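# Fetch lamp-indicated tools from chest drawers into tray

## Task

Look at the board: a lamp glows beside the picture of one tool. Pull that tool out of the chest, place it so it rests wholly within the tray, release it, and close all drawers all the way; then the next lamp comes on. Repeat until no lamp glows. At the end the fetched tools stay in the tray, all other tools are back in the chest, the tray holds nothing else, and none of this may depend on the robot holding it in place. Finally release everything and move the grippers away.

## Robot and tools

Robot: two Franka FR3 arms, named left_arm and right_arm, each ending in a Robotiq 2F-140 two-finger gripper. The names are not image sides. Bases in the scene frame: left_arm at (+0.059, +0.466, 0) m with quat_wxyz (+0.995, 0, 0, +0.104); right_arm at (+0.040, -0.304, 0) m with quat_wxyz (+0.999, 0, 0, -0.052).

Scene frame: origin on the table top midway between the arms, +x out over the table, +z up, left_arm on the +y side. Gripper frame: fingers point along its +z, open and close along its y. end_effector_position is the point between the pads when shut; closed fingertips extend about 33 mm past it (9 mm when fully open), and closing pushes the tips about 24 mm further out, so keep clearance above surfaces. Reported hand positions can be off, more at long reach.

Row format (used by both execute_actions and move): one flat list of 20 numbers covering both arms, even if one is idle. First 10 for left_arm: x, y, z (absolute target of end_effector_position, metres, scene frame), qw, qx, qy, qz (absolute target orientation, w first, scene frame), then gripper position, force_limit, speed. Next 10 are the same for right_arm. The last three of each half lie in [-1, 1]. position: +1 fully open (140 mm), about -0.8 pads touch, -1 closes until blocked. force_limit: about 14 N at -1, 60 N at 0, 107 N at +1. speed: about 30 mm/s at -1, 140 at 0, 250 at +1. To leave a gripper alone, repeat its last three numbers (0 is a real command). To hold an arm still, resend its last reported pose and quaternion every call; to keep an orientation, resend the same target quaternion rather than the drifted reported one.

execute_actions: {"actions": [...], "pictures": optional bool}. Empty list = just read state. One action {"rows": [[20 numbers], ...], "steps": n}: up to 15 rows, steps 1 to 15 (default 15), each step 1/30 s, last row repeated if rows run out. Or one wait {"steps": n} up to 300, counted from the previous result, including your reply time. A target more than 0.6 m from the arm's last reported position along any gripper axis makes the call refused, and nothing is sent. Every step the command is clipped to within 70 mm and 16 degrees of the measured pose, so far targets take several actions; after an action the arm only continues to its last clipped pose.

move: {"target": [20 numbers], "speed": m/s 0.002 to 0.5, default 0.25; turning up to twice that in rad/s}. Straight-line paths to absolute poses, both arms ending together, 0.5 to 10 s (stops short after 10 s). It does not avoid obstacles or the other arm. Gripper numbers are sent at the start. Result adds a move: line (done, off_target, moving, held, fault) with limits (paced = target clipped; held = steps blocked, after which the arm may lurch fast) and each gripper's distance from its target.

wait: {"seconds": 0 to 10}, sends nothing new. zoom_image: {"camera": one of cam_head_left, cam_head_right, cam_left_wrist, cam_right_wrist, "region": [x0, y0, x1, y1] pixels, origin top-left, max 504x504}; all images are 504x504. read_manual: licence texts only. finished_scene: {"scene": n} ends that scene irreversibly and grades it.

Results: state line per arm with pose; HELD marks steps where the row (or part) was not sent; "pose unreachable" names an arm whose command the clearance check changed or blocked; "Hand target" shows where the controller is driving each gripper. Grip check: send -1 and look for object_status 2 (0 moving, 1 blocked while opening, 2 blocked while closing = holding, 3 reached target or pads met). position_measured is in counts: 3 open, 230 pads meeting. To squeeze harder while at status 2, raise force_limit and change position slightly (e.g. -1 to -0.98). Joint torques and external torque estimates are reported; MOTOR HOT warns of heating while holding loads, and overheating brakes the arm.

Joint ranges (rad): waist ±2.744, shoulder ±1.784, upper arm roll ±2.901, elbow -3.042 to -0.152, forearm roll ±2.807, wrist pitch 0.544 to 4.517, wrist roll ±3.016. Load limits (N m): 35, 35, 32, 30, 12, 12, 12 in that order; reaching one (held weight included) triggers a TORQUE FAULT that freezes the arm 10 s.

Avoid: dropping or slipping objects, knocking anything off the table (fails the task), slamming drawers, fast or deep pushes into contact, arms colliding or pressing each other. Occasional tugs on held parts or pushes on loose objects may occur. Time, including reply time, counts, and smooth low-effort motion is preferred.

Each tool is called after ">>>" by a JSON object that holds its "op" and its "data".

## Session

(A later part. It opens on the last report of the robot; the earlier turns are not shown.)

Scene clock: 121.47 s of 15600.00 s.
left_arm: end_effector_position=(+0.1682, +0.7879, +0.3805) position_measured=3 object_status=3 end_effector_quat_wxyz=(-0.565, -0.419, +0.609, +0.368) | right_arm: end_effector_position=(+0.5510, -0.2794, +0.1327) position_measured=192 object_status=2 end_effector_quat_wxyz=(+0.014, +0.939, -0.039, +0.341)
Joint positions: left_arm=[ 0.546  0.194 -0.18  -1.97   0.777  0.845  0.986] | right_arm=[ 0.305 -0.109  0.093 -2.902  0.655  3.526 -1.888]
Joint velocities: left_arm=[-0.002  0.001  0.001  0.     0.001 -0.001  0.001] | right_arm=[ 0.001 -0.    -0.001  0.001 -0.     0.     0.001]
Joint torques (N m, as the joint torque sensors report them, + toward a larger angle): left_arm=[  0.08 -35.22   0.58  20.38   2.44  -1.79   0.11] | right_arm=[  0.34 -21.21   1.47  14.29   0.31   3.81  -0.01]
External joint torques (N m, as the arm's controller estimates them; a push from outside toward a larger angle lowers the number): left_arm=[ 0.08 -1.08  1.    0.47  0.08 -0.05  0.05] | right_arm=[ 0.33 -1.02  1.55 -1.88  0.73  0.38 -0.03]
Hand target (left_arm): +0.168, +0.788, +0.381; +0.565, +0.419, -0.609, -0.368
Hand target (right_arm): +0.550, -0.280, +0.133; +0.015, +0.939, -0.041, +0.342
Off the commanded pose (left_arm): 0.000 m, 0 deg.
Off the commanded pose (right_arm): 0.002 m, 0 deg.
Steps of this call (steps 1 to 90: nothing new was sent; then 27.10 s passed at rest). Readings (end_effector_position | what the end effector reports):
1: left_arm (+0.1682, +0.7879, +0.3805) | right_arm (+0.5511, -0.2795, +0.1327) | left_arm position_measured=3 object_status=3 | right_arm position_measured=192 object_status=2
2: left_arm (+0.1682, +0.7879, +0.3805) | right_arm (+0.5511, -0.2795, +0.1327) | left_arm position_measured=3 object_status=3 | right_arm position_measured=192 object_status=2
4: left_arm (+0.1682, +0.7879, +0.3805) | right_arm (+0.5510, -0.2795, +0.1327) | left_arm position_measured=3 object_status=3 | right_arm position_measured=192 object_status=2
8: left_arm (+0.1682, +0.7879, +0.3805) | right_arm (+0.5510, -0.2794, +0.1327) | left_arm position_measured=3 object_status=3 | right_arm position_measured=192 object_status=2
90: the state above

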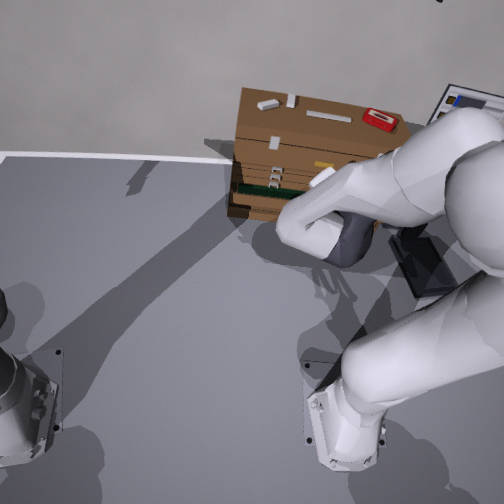

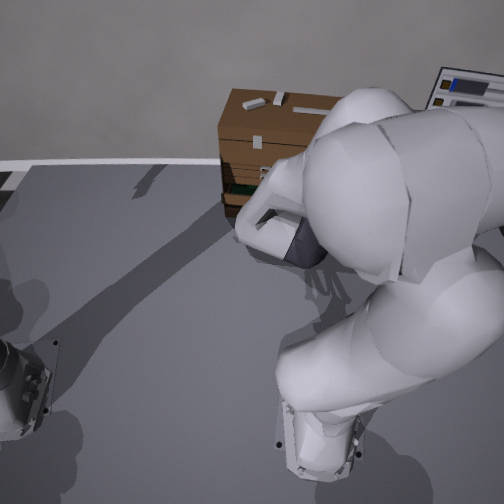

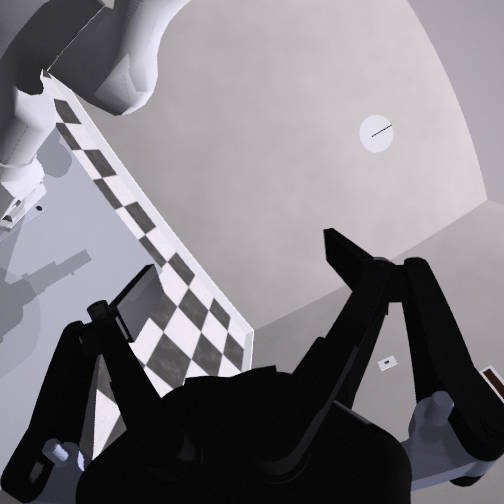

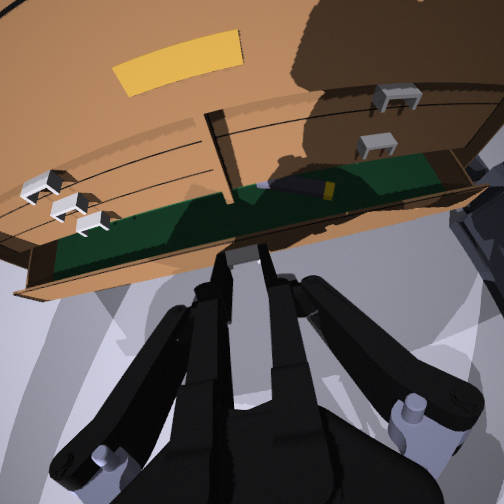

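>>> {"op": "move", "data": {"target": [0.1682,0.7879,0.3805,-0.565,-0.419,0.609,0.368,1,0,0,0.551,-0.280,0.133,0.015,0.939,-0.041,0.342,-0.15,-0.3,-0.3], "speed": 0.05}}

>>> {"op": "move", "data": {"target": [0.1682,0.7879,0.3805,-0.565,-0.419,0.609,0.368,1,0,0,0.560,-0.280,0.138,0.004,0.995,-0.043,0.087,-0.15,-0.3,-0.3], "speed": 0.1}}

>>> {"op": "move", "data": {"target": [0.1682,0.7879,0.3805,-0.565,-0.419,0.609,0.368,1,0,0,0.560,-0.280,0.138,0.004,0.995,-0.043,0.087,-0.15,-0.3,-0.3], "speed": 0.03}}

>>> {"op": "move", "data": {"target": [0.1682,0.7879,0.3805,-0.565,-0.419,0.609,0.368,1,0,0,0.560,-0.280,0.138,0.004,0.995,-0.043,0.087,-1,-0.3,-0.6], "speed": 0.03}}

Scene clock: 134.33 s of 15600.00 s.
left_arm: end_effector_position=(+0.1682, +0.7879, +0.3805) position_measured=3 object_status=3 end_effector_quat_wxyz=(-0.565, -0.419, +0.609, +0.368) | right_arm: end_effector_position=(+0.5508, -0.2795, +0.1325) position_measured=148 object_status=3 end_effector_quat_wxyz=(+0.014, +0.939, -0.040, +0.341)
Joint positions: left_arm=[ 0.546  0.194 -0.18  -1.97   0.777  0.845  0.986] | right_arm=[ 0.305 -0.109  0.093 -2.902  0.655  3.526 -1.888]
Joint velocities: left_arm=[ 0.    -0.001 -0.    -0.001  0.    -0.001 -0.002] | right_arm=[ 0.001  0.001 -0.     0.    -0.001 -0.001 -0.001]
Joint torques (N m, as the joint torque sensors report them, + toward a larger angle): left_arm=[ -0.39 -34.92   0.12  20.58   2.56  -1.78   0.04] | right_arm=[ -0.64 -19.48   1.41  16.35   0.31   3.85  -0.12]
External joint torques (N m, as the arm's controller estimates them; a push from outside toward a larger angle lowers the number): left_arm=[-0.44 -0.52  0.51  0.56  0.19 -0.03 -0.02] | right_arm=[-0.7   0.72  1.44  0.14  0.74  0.43 -0.14]
Hand target (left_arm): +0.168, +0.788, +0.381; +0.565, +0.419, -0.609, -0.368
Hand target (right_arm): +0.551, -0.280, +0.133; +0.015, +0.939, -0.041, +0.342
Off the commanded pose (left_arm): 0.000 m, 0 deg.
Off the commanded pose (right_arm): 0.001 m, 0 deg.
After step 90, 9.17 s passed at rest.
move: done

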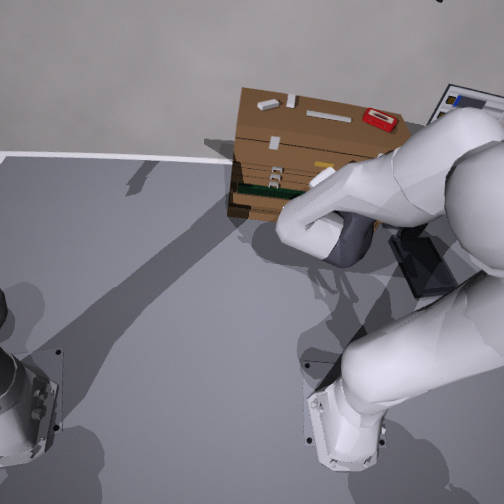

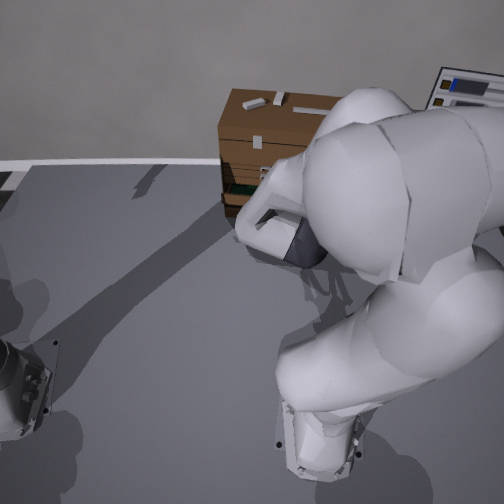

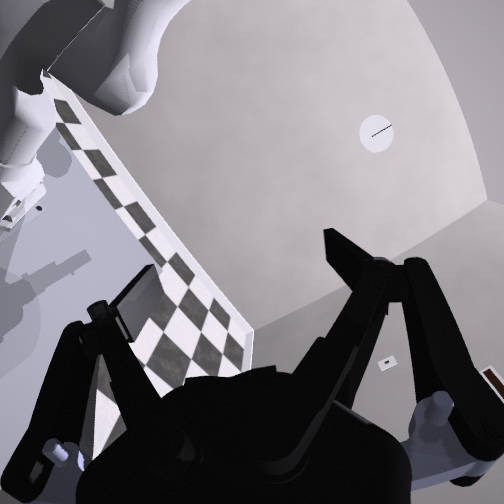

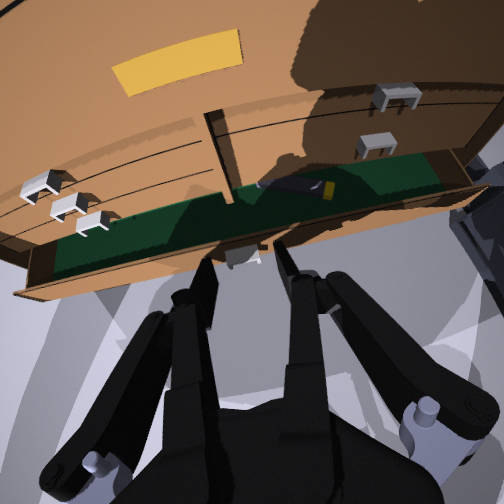

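Scene clock: 137.57 s of 15600.00 s.
left_arm: end_effector_position=(+0.1682, +0.7879, +0.3805) position_measured=3 object_status=3 end_effector_quat_wxyz=(-0.565, -0.419, +0.609, +0.368) | right_arm: end_effector_position=(+0.5586, -0.2849, +0.1406) position_measured=148 object_status=3 end_effector_quat_wxyz=(+0.004, +0.995, -0.039, +0.089)
Joint positions: left_arm=[ 0.546  0.194 -0.18  -1.97   0.777  0.845  0.986] | right_arm=[-0.929 -0.221  1.089 -2.467  0.295  2.522 -1.658]
Joint velocities: left_arm=[-0.001  0.    -0.     0.     0.001  0.    -0.   ] | right_arm=[-0.013 -0.001  0.014  0.002 -0.    -0.014  0.016]
Joint torques (N m, as the joint torque sensors report them, + toward a larger angle): left_arm=[  0.36 -34.95   0.81  20.48   2.48  -1.76   0.11] | right_arm=[-0.7  -8.67 -4.1  22.48  0.14  2.24  0.29]
External joint torques (N m, as the arm's controller estimates them; a push from outside toward a larger angle lowers the number): left_arm=[ 0.35 -0.68  1.22  0.52  0.11 -0.02  0.05] | right_arm=[-0.76 -0.64  1.43  0.77 -0.48 -0.69  0.28]
Hand target (left_arm): +0.168, +0.788, +0.381; +0.565, +0.419, -0.609, -0.368
Hand target (right_arm): +0.557, -0.285, +0.140; +0.004, +0.995, -0.044, +0.087
Off the commanded pose (left_arm): 0.000 m, 0 deg.
Off the commanded pose (right_arm): 0.006 m, 1 deg.
move: off_target (right_arm)

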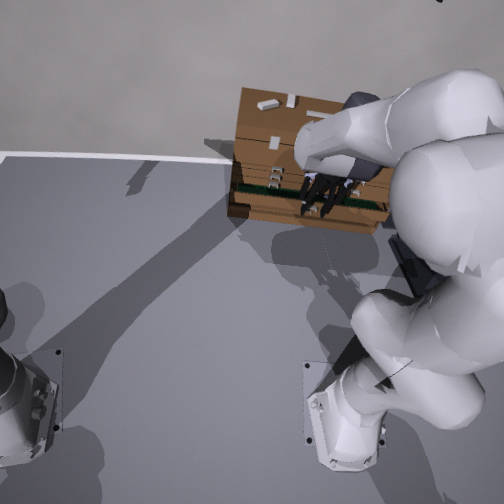

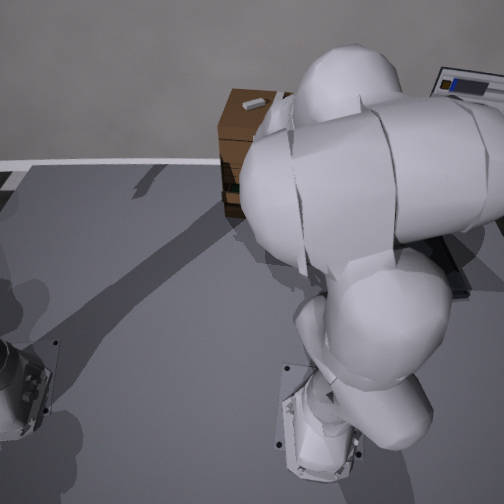

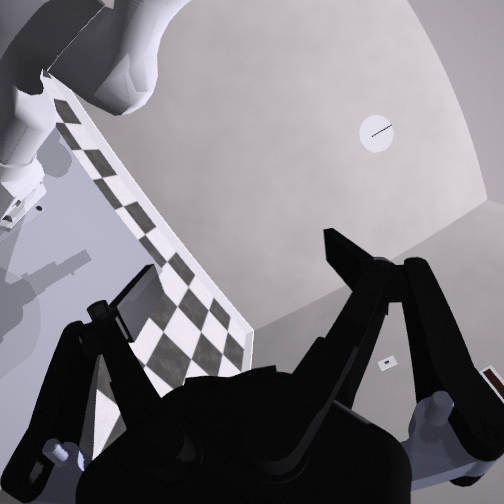

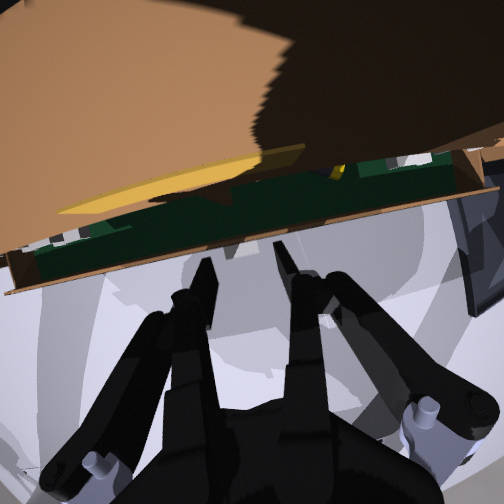

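Scene clock: 138.27 s of 15600.00 s.
left_arm: end_effector_position=(+0.1682, +0.7879, +0.3805) position_measured=3 object_status=3 end_effector_quat_wxyz=(-0.565, -0.419, +0.609, +0.368) | right_arm: end_effector_position=(+0.5592, -0.2798, +0.1377) position_measured=148 object_status=3 end_effector_quat_wxyz=(+0.004, +0.996, -0.038, +0.086)
Joint positions: left_arm=[ 0.546  0.194 -0.18  -1.97   0.777  0.845  0.986] | right_arm=[-0.955 -0.212  1.125 -2.46   0.285  2.522 -1.643]
Joint velocities: left_arm=[-0.001 -0.    -0.001  0.001 -0.001 -0.     0.   ] | right_arm=[-0.023 -0.002  0.023  0.001  0.001 -0.001  0.018]
Joint torques (N m, as the joint torque sensors report them, + toward a larger angle): left_arm=[ -0.35 -35.32   0.49  20.82   2.52  -1.83   0.11] | right_arm=[-1.62 -7.08 -3.37 22.47 -0.06  2.98  0.21]
External joint torques (N m, as the arm's controller estimates them; a push from outside toward a larger angle lowers the number): left_arm=[-0.2  -0.94  1.05  0.81  0.16 -0.1   0.05] | right_arm=[-1.55  0.18  2.17  0.89 -0.69  0.08  0.21]
Hand target (left_arm): +0.168, +0.788, +0.381; +0.565, +0.419, -0.609, -0.368
Hand target (right_arm): +0.560, -0.280, +0.138; +0.004, +0.995, -0.043, +0.087
Off the commanded pose (left_arm): 0.000 m, 0 deg.
Off the commanded pose (right_arm): 0.001 m, 1 deg.
move: done

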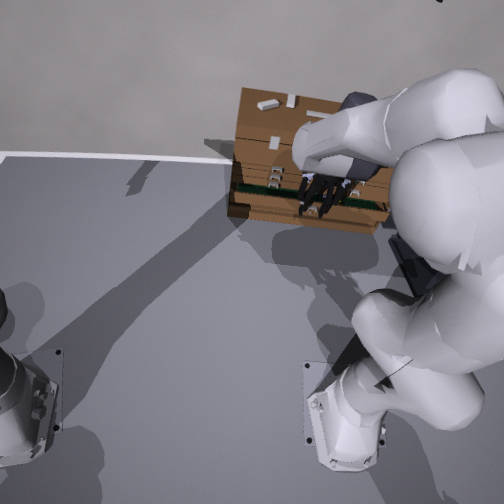

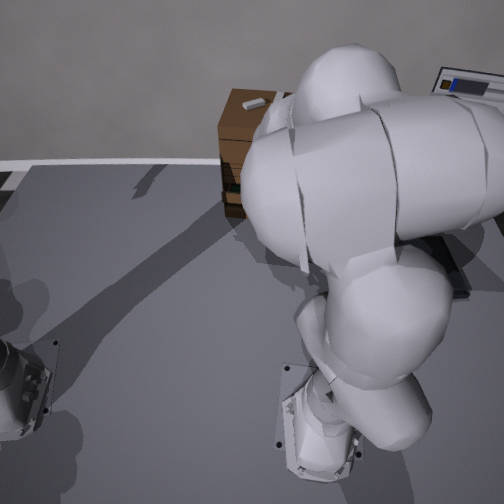

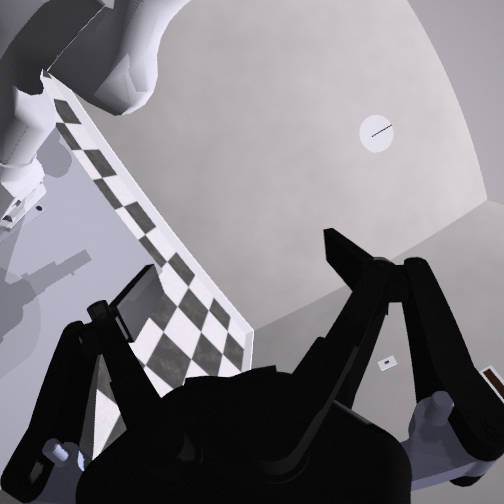

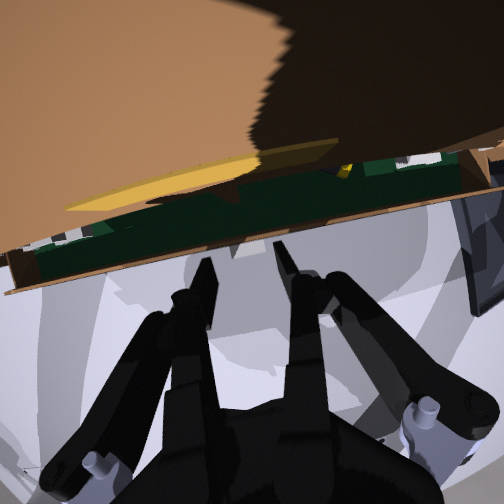

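Scene clock: 138.97 s of 15600.00 s.
left_arm: end_effector_position=(+0.1682, +0.7879, +0.3805) position_measured=3 object_status=3 end_effector_quat_wxyz=(-0.565, -0.419, +0.609, +0.368) | right_arm: end_effector_position=(+0.5594, -0.2852, +0.1380) position_measured=192 object_status=2 end_effector_quat_wxyz=(+0.005, +0.995, -0.044, +0.087)
Joint positions: left_arm=[ 0.546  0.194 -0.18  -1.97   0.777  0.845  0.986] | right_arm=[-0.964 -0.214  1.124 -2.461  0.284  2.522 -1.64 ]
Joint velocities: left_arm=[ 0.    -0.001  0.002 -0.001  0.001 -0.    -0.   ] | right_arm=[-0.001 -0.001  0.001 -0.001  0.001  0.     0.004]
Joint torques (N m, as the joint torque sensors report them, + toward a larger angle): left_arm=[ -0.18 -35.13   0.39  20.53   2.52  -1.79   0.05] | right_arm=[ 1.63 -6.79 -0.46 22.34  0.8   2.91  0.26]
External joint torques (N m, as the arm's controller estimates them; a push from outside toward a larger angle lowers the number): left_arm=[-0.27 -0.81  0.74  0.56  0.15 -0.05 -0.01] | right_arm=[1.67 0.44 5.08 0.77 0.17 0.01 0.25]
Hand target (left_arm): +0.168, +0.788, +0.381; +0.565, +0.419, -0.609, -0.368
Hand target (right_arm): +0.560, -0.280, +0.138; +0.004, +0.995, -0.043, +0.087
Off the commanded pose (left_arm): 0.000 m, 0 deg.
Off the commanded pose (right_arm): 0.005 m, 0 deg.
move: off_target (right_arm)

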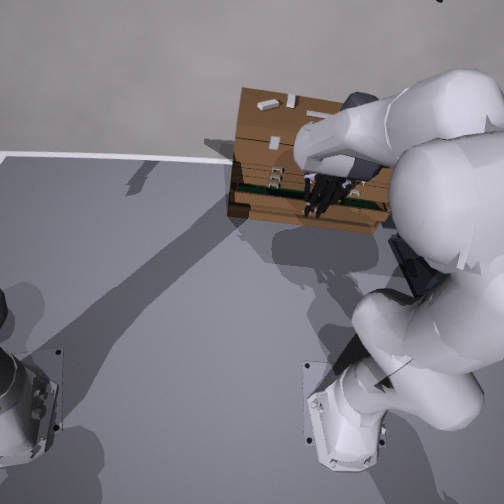

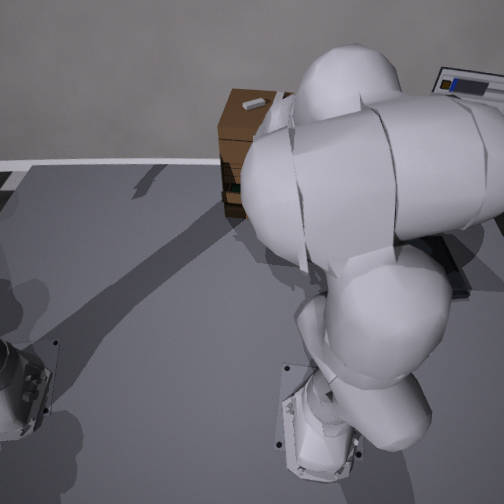

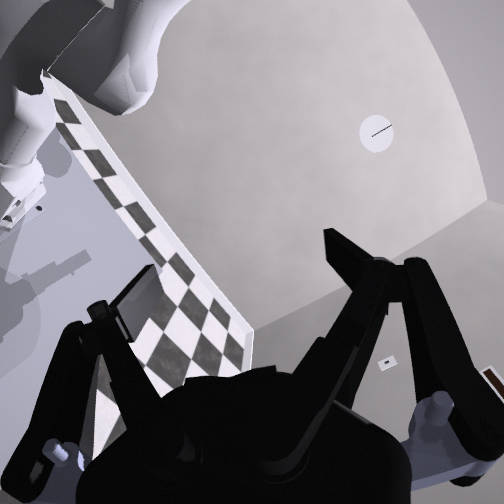

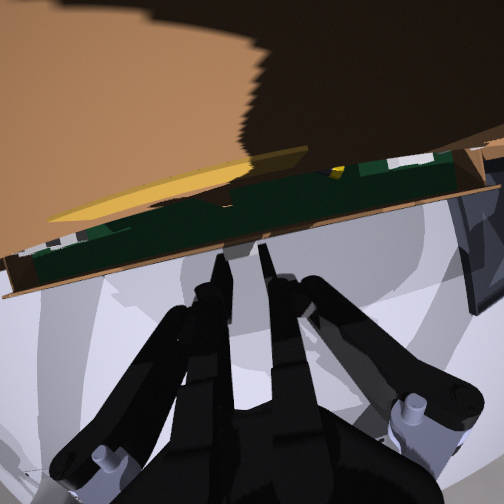

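>>> {"op": "move", "data": {"target": [0.1682,0.7879,0.3805,-0.565,-0.419,0.609,0.368,1,0,0,0.462,-0.277,0.138,0.004,0.995,-0.043,0.087,-1,-0.3,-0.6], "speed": 0.04}}

>>> {"op": "move", "data": {"target": [0.1682,0.7879,0.3805,-0.565,-0.419,0.609,0.368,1,0,0,0.462,-0.277,0.138,0.004,0.995,-0.043,0.087,-0.15,-0.3,-0.3], "speed": 0.04}}

>>> {"op": "move", "data": {"target": [0.1682,0.7879,0.3805,-0.565,-0.419,0.609,0.368,1,0,0,0.46,-0.277,0.21,0.004,0.995,-0.043,0.087,-0.15,-0.3,-0.3], "speed": 0.08}}

Scene clock: 150.73 s of 15600.00 s.
left_arm: end_effector_position=(+0.1682, +0.7879, +0.3805) position_measured=3 object_status=3 end_effector_quat_wxyz=(-0.565, -0.419, +0.609, +0.368) | right_arm: end_effector_position=(+0.4640, -0.2730, +0.1383) position_measured=192 object_status=2 end_effector_quat_wxyz=(+0.003, +0.995, -0.044, +0.089)
Joint positions: left_arm=[ 0.546  0.194 -0.18  -1.97   0.777  0.845  0.986] | right_arm=[-0.544 -0.52   0.795 -2.737  0.547  2.466 -1.787]
Joint velocities: left_arm=[-0.001 -0.     0.001  0.001 -0.001 -0.001  0.   ] | right_arm=[ 0.018 -0.001 -0.018 -0.005  0.002 -0.001 -0.003]
Joint torques (N m, as the joint torque sensors report them, + toward a larger angle): left_arm=[ -0.08 -35.23   0.42  20.44   2.45  -1.87  -0.01] | right_arm=[  0.03  -9.33 -10.4   20.34   0.66   1.99  -0.43]
External joint torques (N m, as the arm's controller estimates them; a push from outside toward a larger angle lowers the number): left_arm=[-0.05 -0.86  0.87  0.43  0.09 -0.12 -0.07] | right_arm=[-0.08 -2.47 -1.97 -0.45  0.03 -0.91 -0.44]
Hand target (left_arm): +0.168, +0.788, +0.381; +0.565, +0.419, -0.609, -0.368
Hand target (right_arm): +0.462, -0.274, +0.138; +0.002, +0.995, -0.043, +0.087
Off the commanded pose (left_arm): 0.000 m, 0 deg.
Off the commanded pose (right_arm): 0.005 m, 0 deg.
After step 90, 6.03 s passed at rest.
move: off_target (right_arm)

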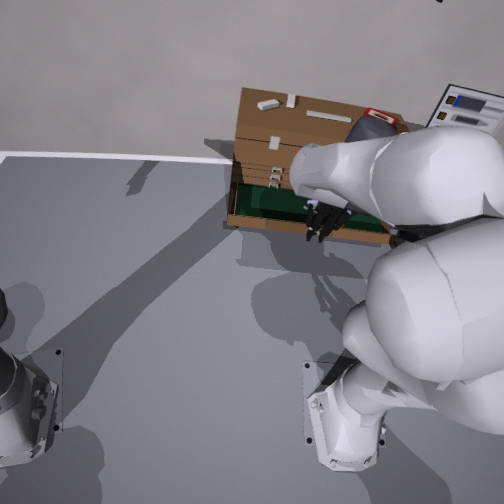

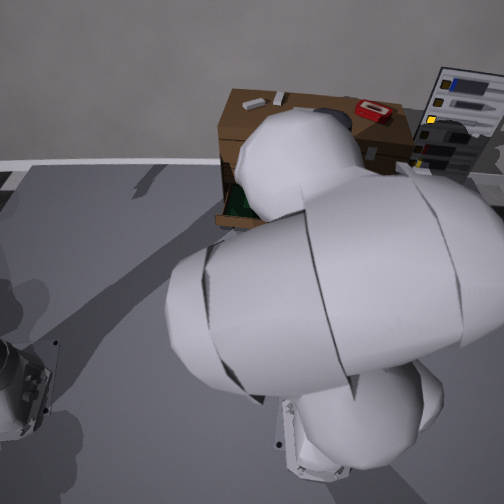

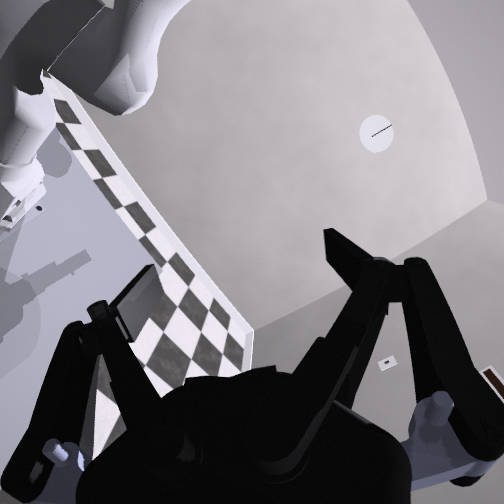

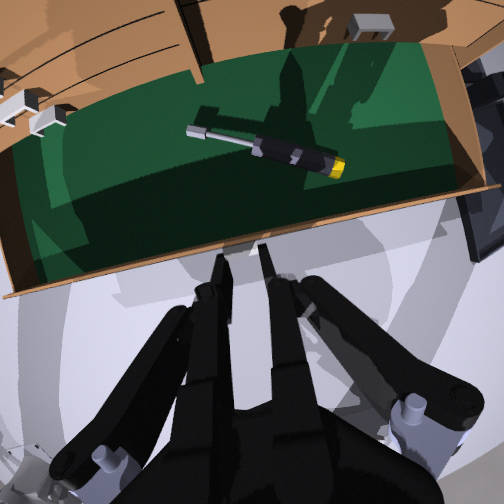

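Scene clock: 151.43 s of 15600.00 s.
left_arm: end_effector_position=(+0.1682, +0.7879, +0.3805) position_measured=3 object_status=3 end_effector_quat_wxyz=(-0.565, -0.419, +0.609, +0.368) | right_arm: end_effector_position=(+0.4633, -0.2759, +0.1383) position_measured=148 object_status=3 end_effector_quat_wxyz=(+0.002, +0.995, -0.047, +0.089)
Joint positions: left_arm=[ 0.546  0.194 -0.18  -1.97   0.777  0.845  0.986] | right_arm=[-0.544 -0.521  0.788 -2.74   0.545  2.466 -1.787]
Joint velocities: left_arm=[-0.001  0.002 -0.001  0.    -0.     0.    -0.   ] | right_arm=[ 0.001 -0.001 -0.003 -0.001 -0.005  0.001 -0.001]
Joint torques (N m, as the joint torque sensors report them, + toward a larger angle): left_arm=[ -0.12 -34.71   0.37  20.75   2.52  -1.84  -0.03] | right_arm=[-0.28 -8.69 -9.07 20.04 -0.46  2.36 -0.47]
External joint torques (N m, as the arm's controller estimates them; a push from outside toward a larger angle lowers the number): left_arm=[-0.03 -0.54  0.87  0.83  0.16 -0.11 -0.09] | right_arm=[-0.36 -1.8  -0.64 -0.72 -1.1  -0.53 -0.47]
Hand target (left_arm): +0.168, +0.788, +0.381; +0.565, +0.419, -0.609, -0.368
Hand target (right_arm): +0.462, -0.277, +0.138; +0.004, +0.995, -0.043, +0.087
Off the commanded pose (left_arm): 0.000 m, 0 deg.
Off the commanded pose (right_arm): 0.002 m, 1 deg.
move: done

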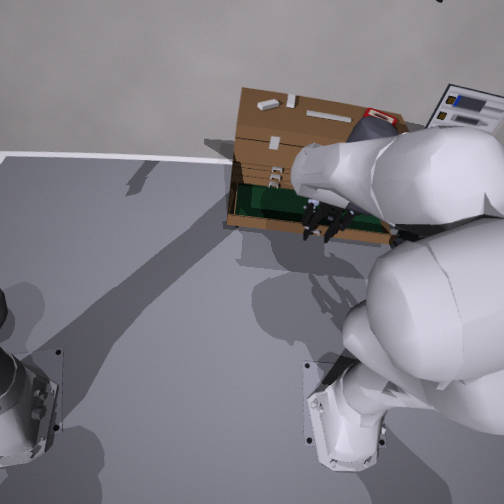

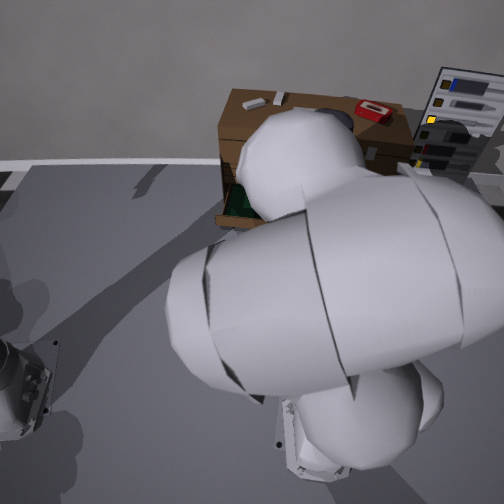

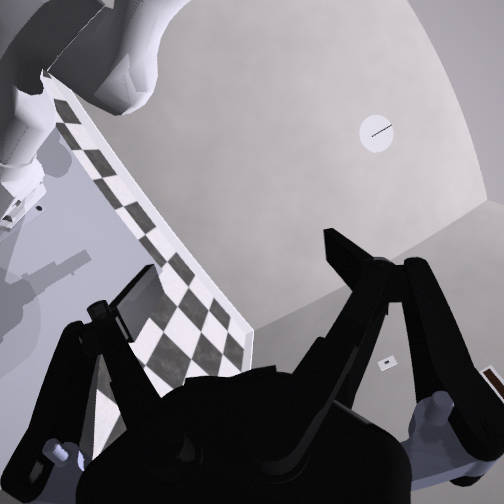

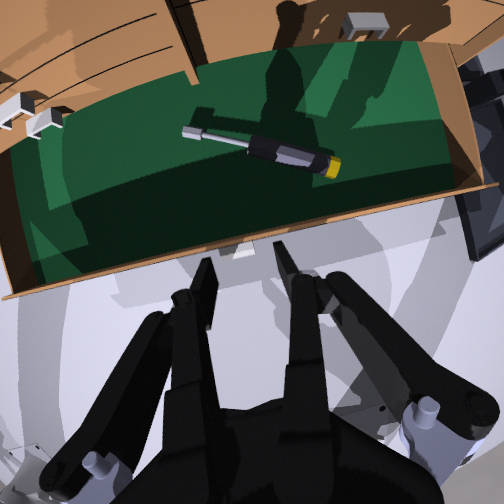

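Scene clock: 152.90 s of 15600.00 s.
left_arm: end_effector_position=(+0.1682, +0.7879, +0.3805) position_measured=3 object_status=3 end_effector_quat_wxyz=(-0.565, -0.419, +0.609, +0.368) | right_arm: end_effector_position=(+0.4609, -0.2778, +0.2098) position_measured=148 object_status=3 end_effector_quat_wxyz=(+0.004, +0.995, -0.045, +0.089)
Joint positions: left_arm=[ 0.546  0.194 -0.18  -1.97   0.777  0.845  0.986] | right_arm=[-0.518 -0.668  0.677 -2.651  0.497  2.228 -1.787]
Joint velocities: left_arm=[ 0.001  0.     0.    -0.    -0.001 -0.    -0.   ] | right_arm=[ 0.001 -0.001  0.001 -0.001  0.    -0.01   0.001]
Joint torques (N m, as the joint torque sensors report them, + toward a larger angle): left_arm=[ -0.13 -35.3    0.4   20.85   2.51  -1.81   0.09] | right_arm=[-0.25 -6.7  -9.96 23.02 -0.09  2.28 -0.08]
External joint torques (N m, as the arm's controller estimates them; a push from outside toward a larger angle lowers the number): left_arm=[-0.21 -1.01  0.75  0.88  0.14 -0.06  0.03] | right_arm=[-0.24 -1.8   0.09  0.68 -0.89 -0.62 -0.08]
Hand target (left_arm): +0.168, +0.788, +0.381; +0.565, +0.419, -0.609, -0.368
Hand target (right_arm): +0.460, -0.278, +0.210; +0.005, +0.995, -0.044, +0.087
Off the commanded pose (left_arm): 0.000 m, 0 deg.
Off the commanded pose (right_arm): 0.001 m, 0 deg.
move: done

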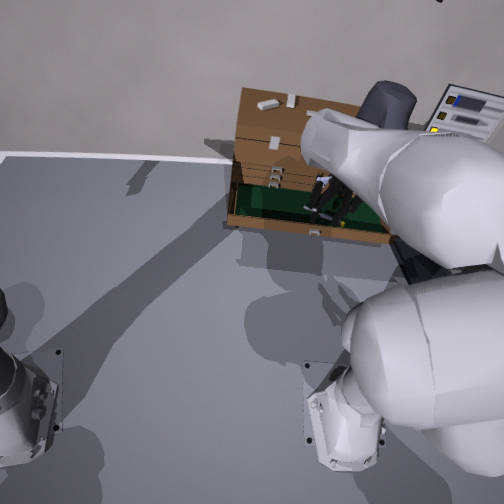

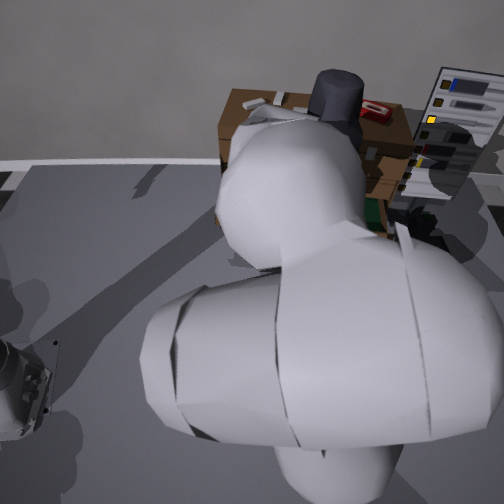

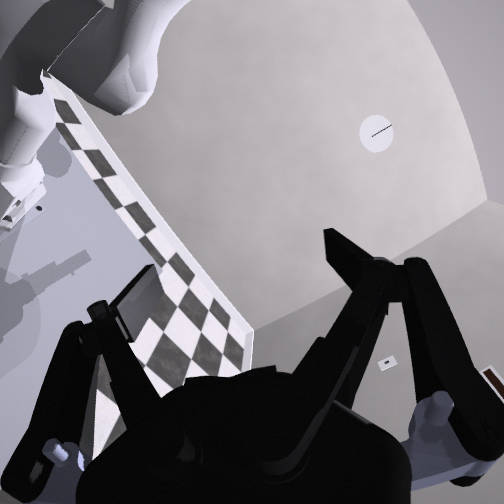

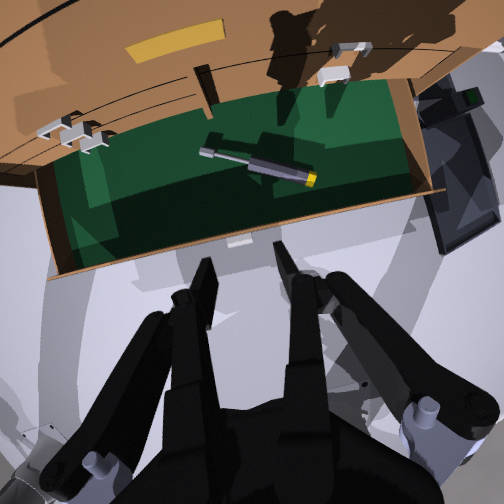

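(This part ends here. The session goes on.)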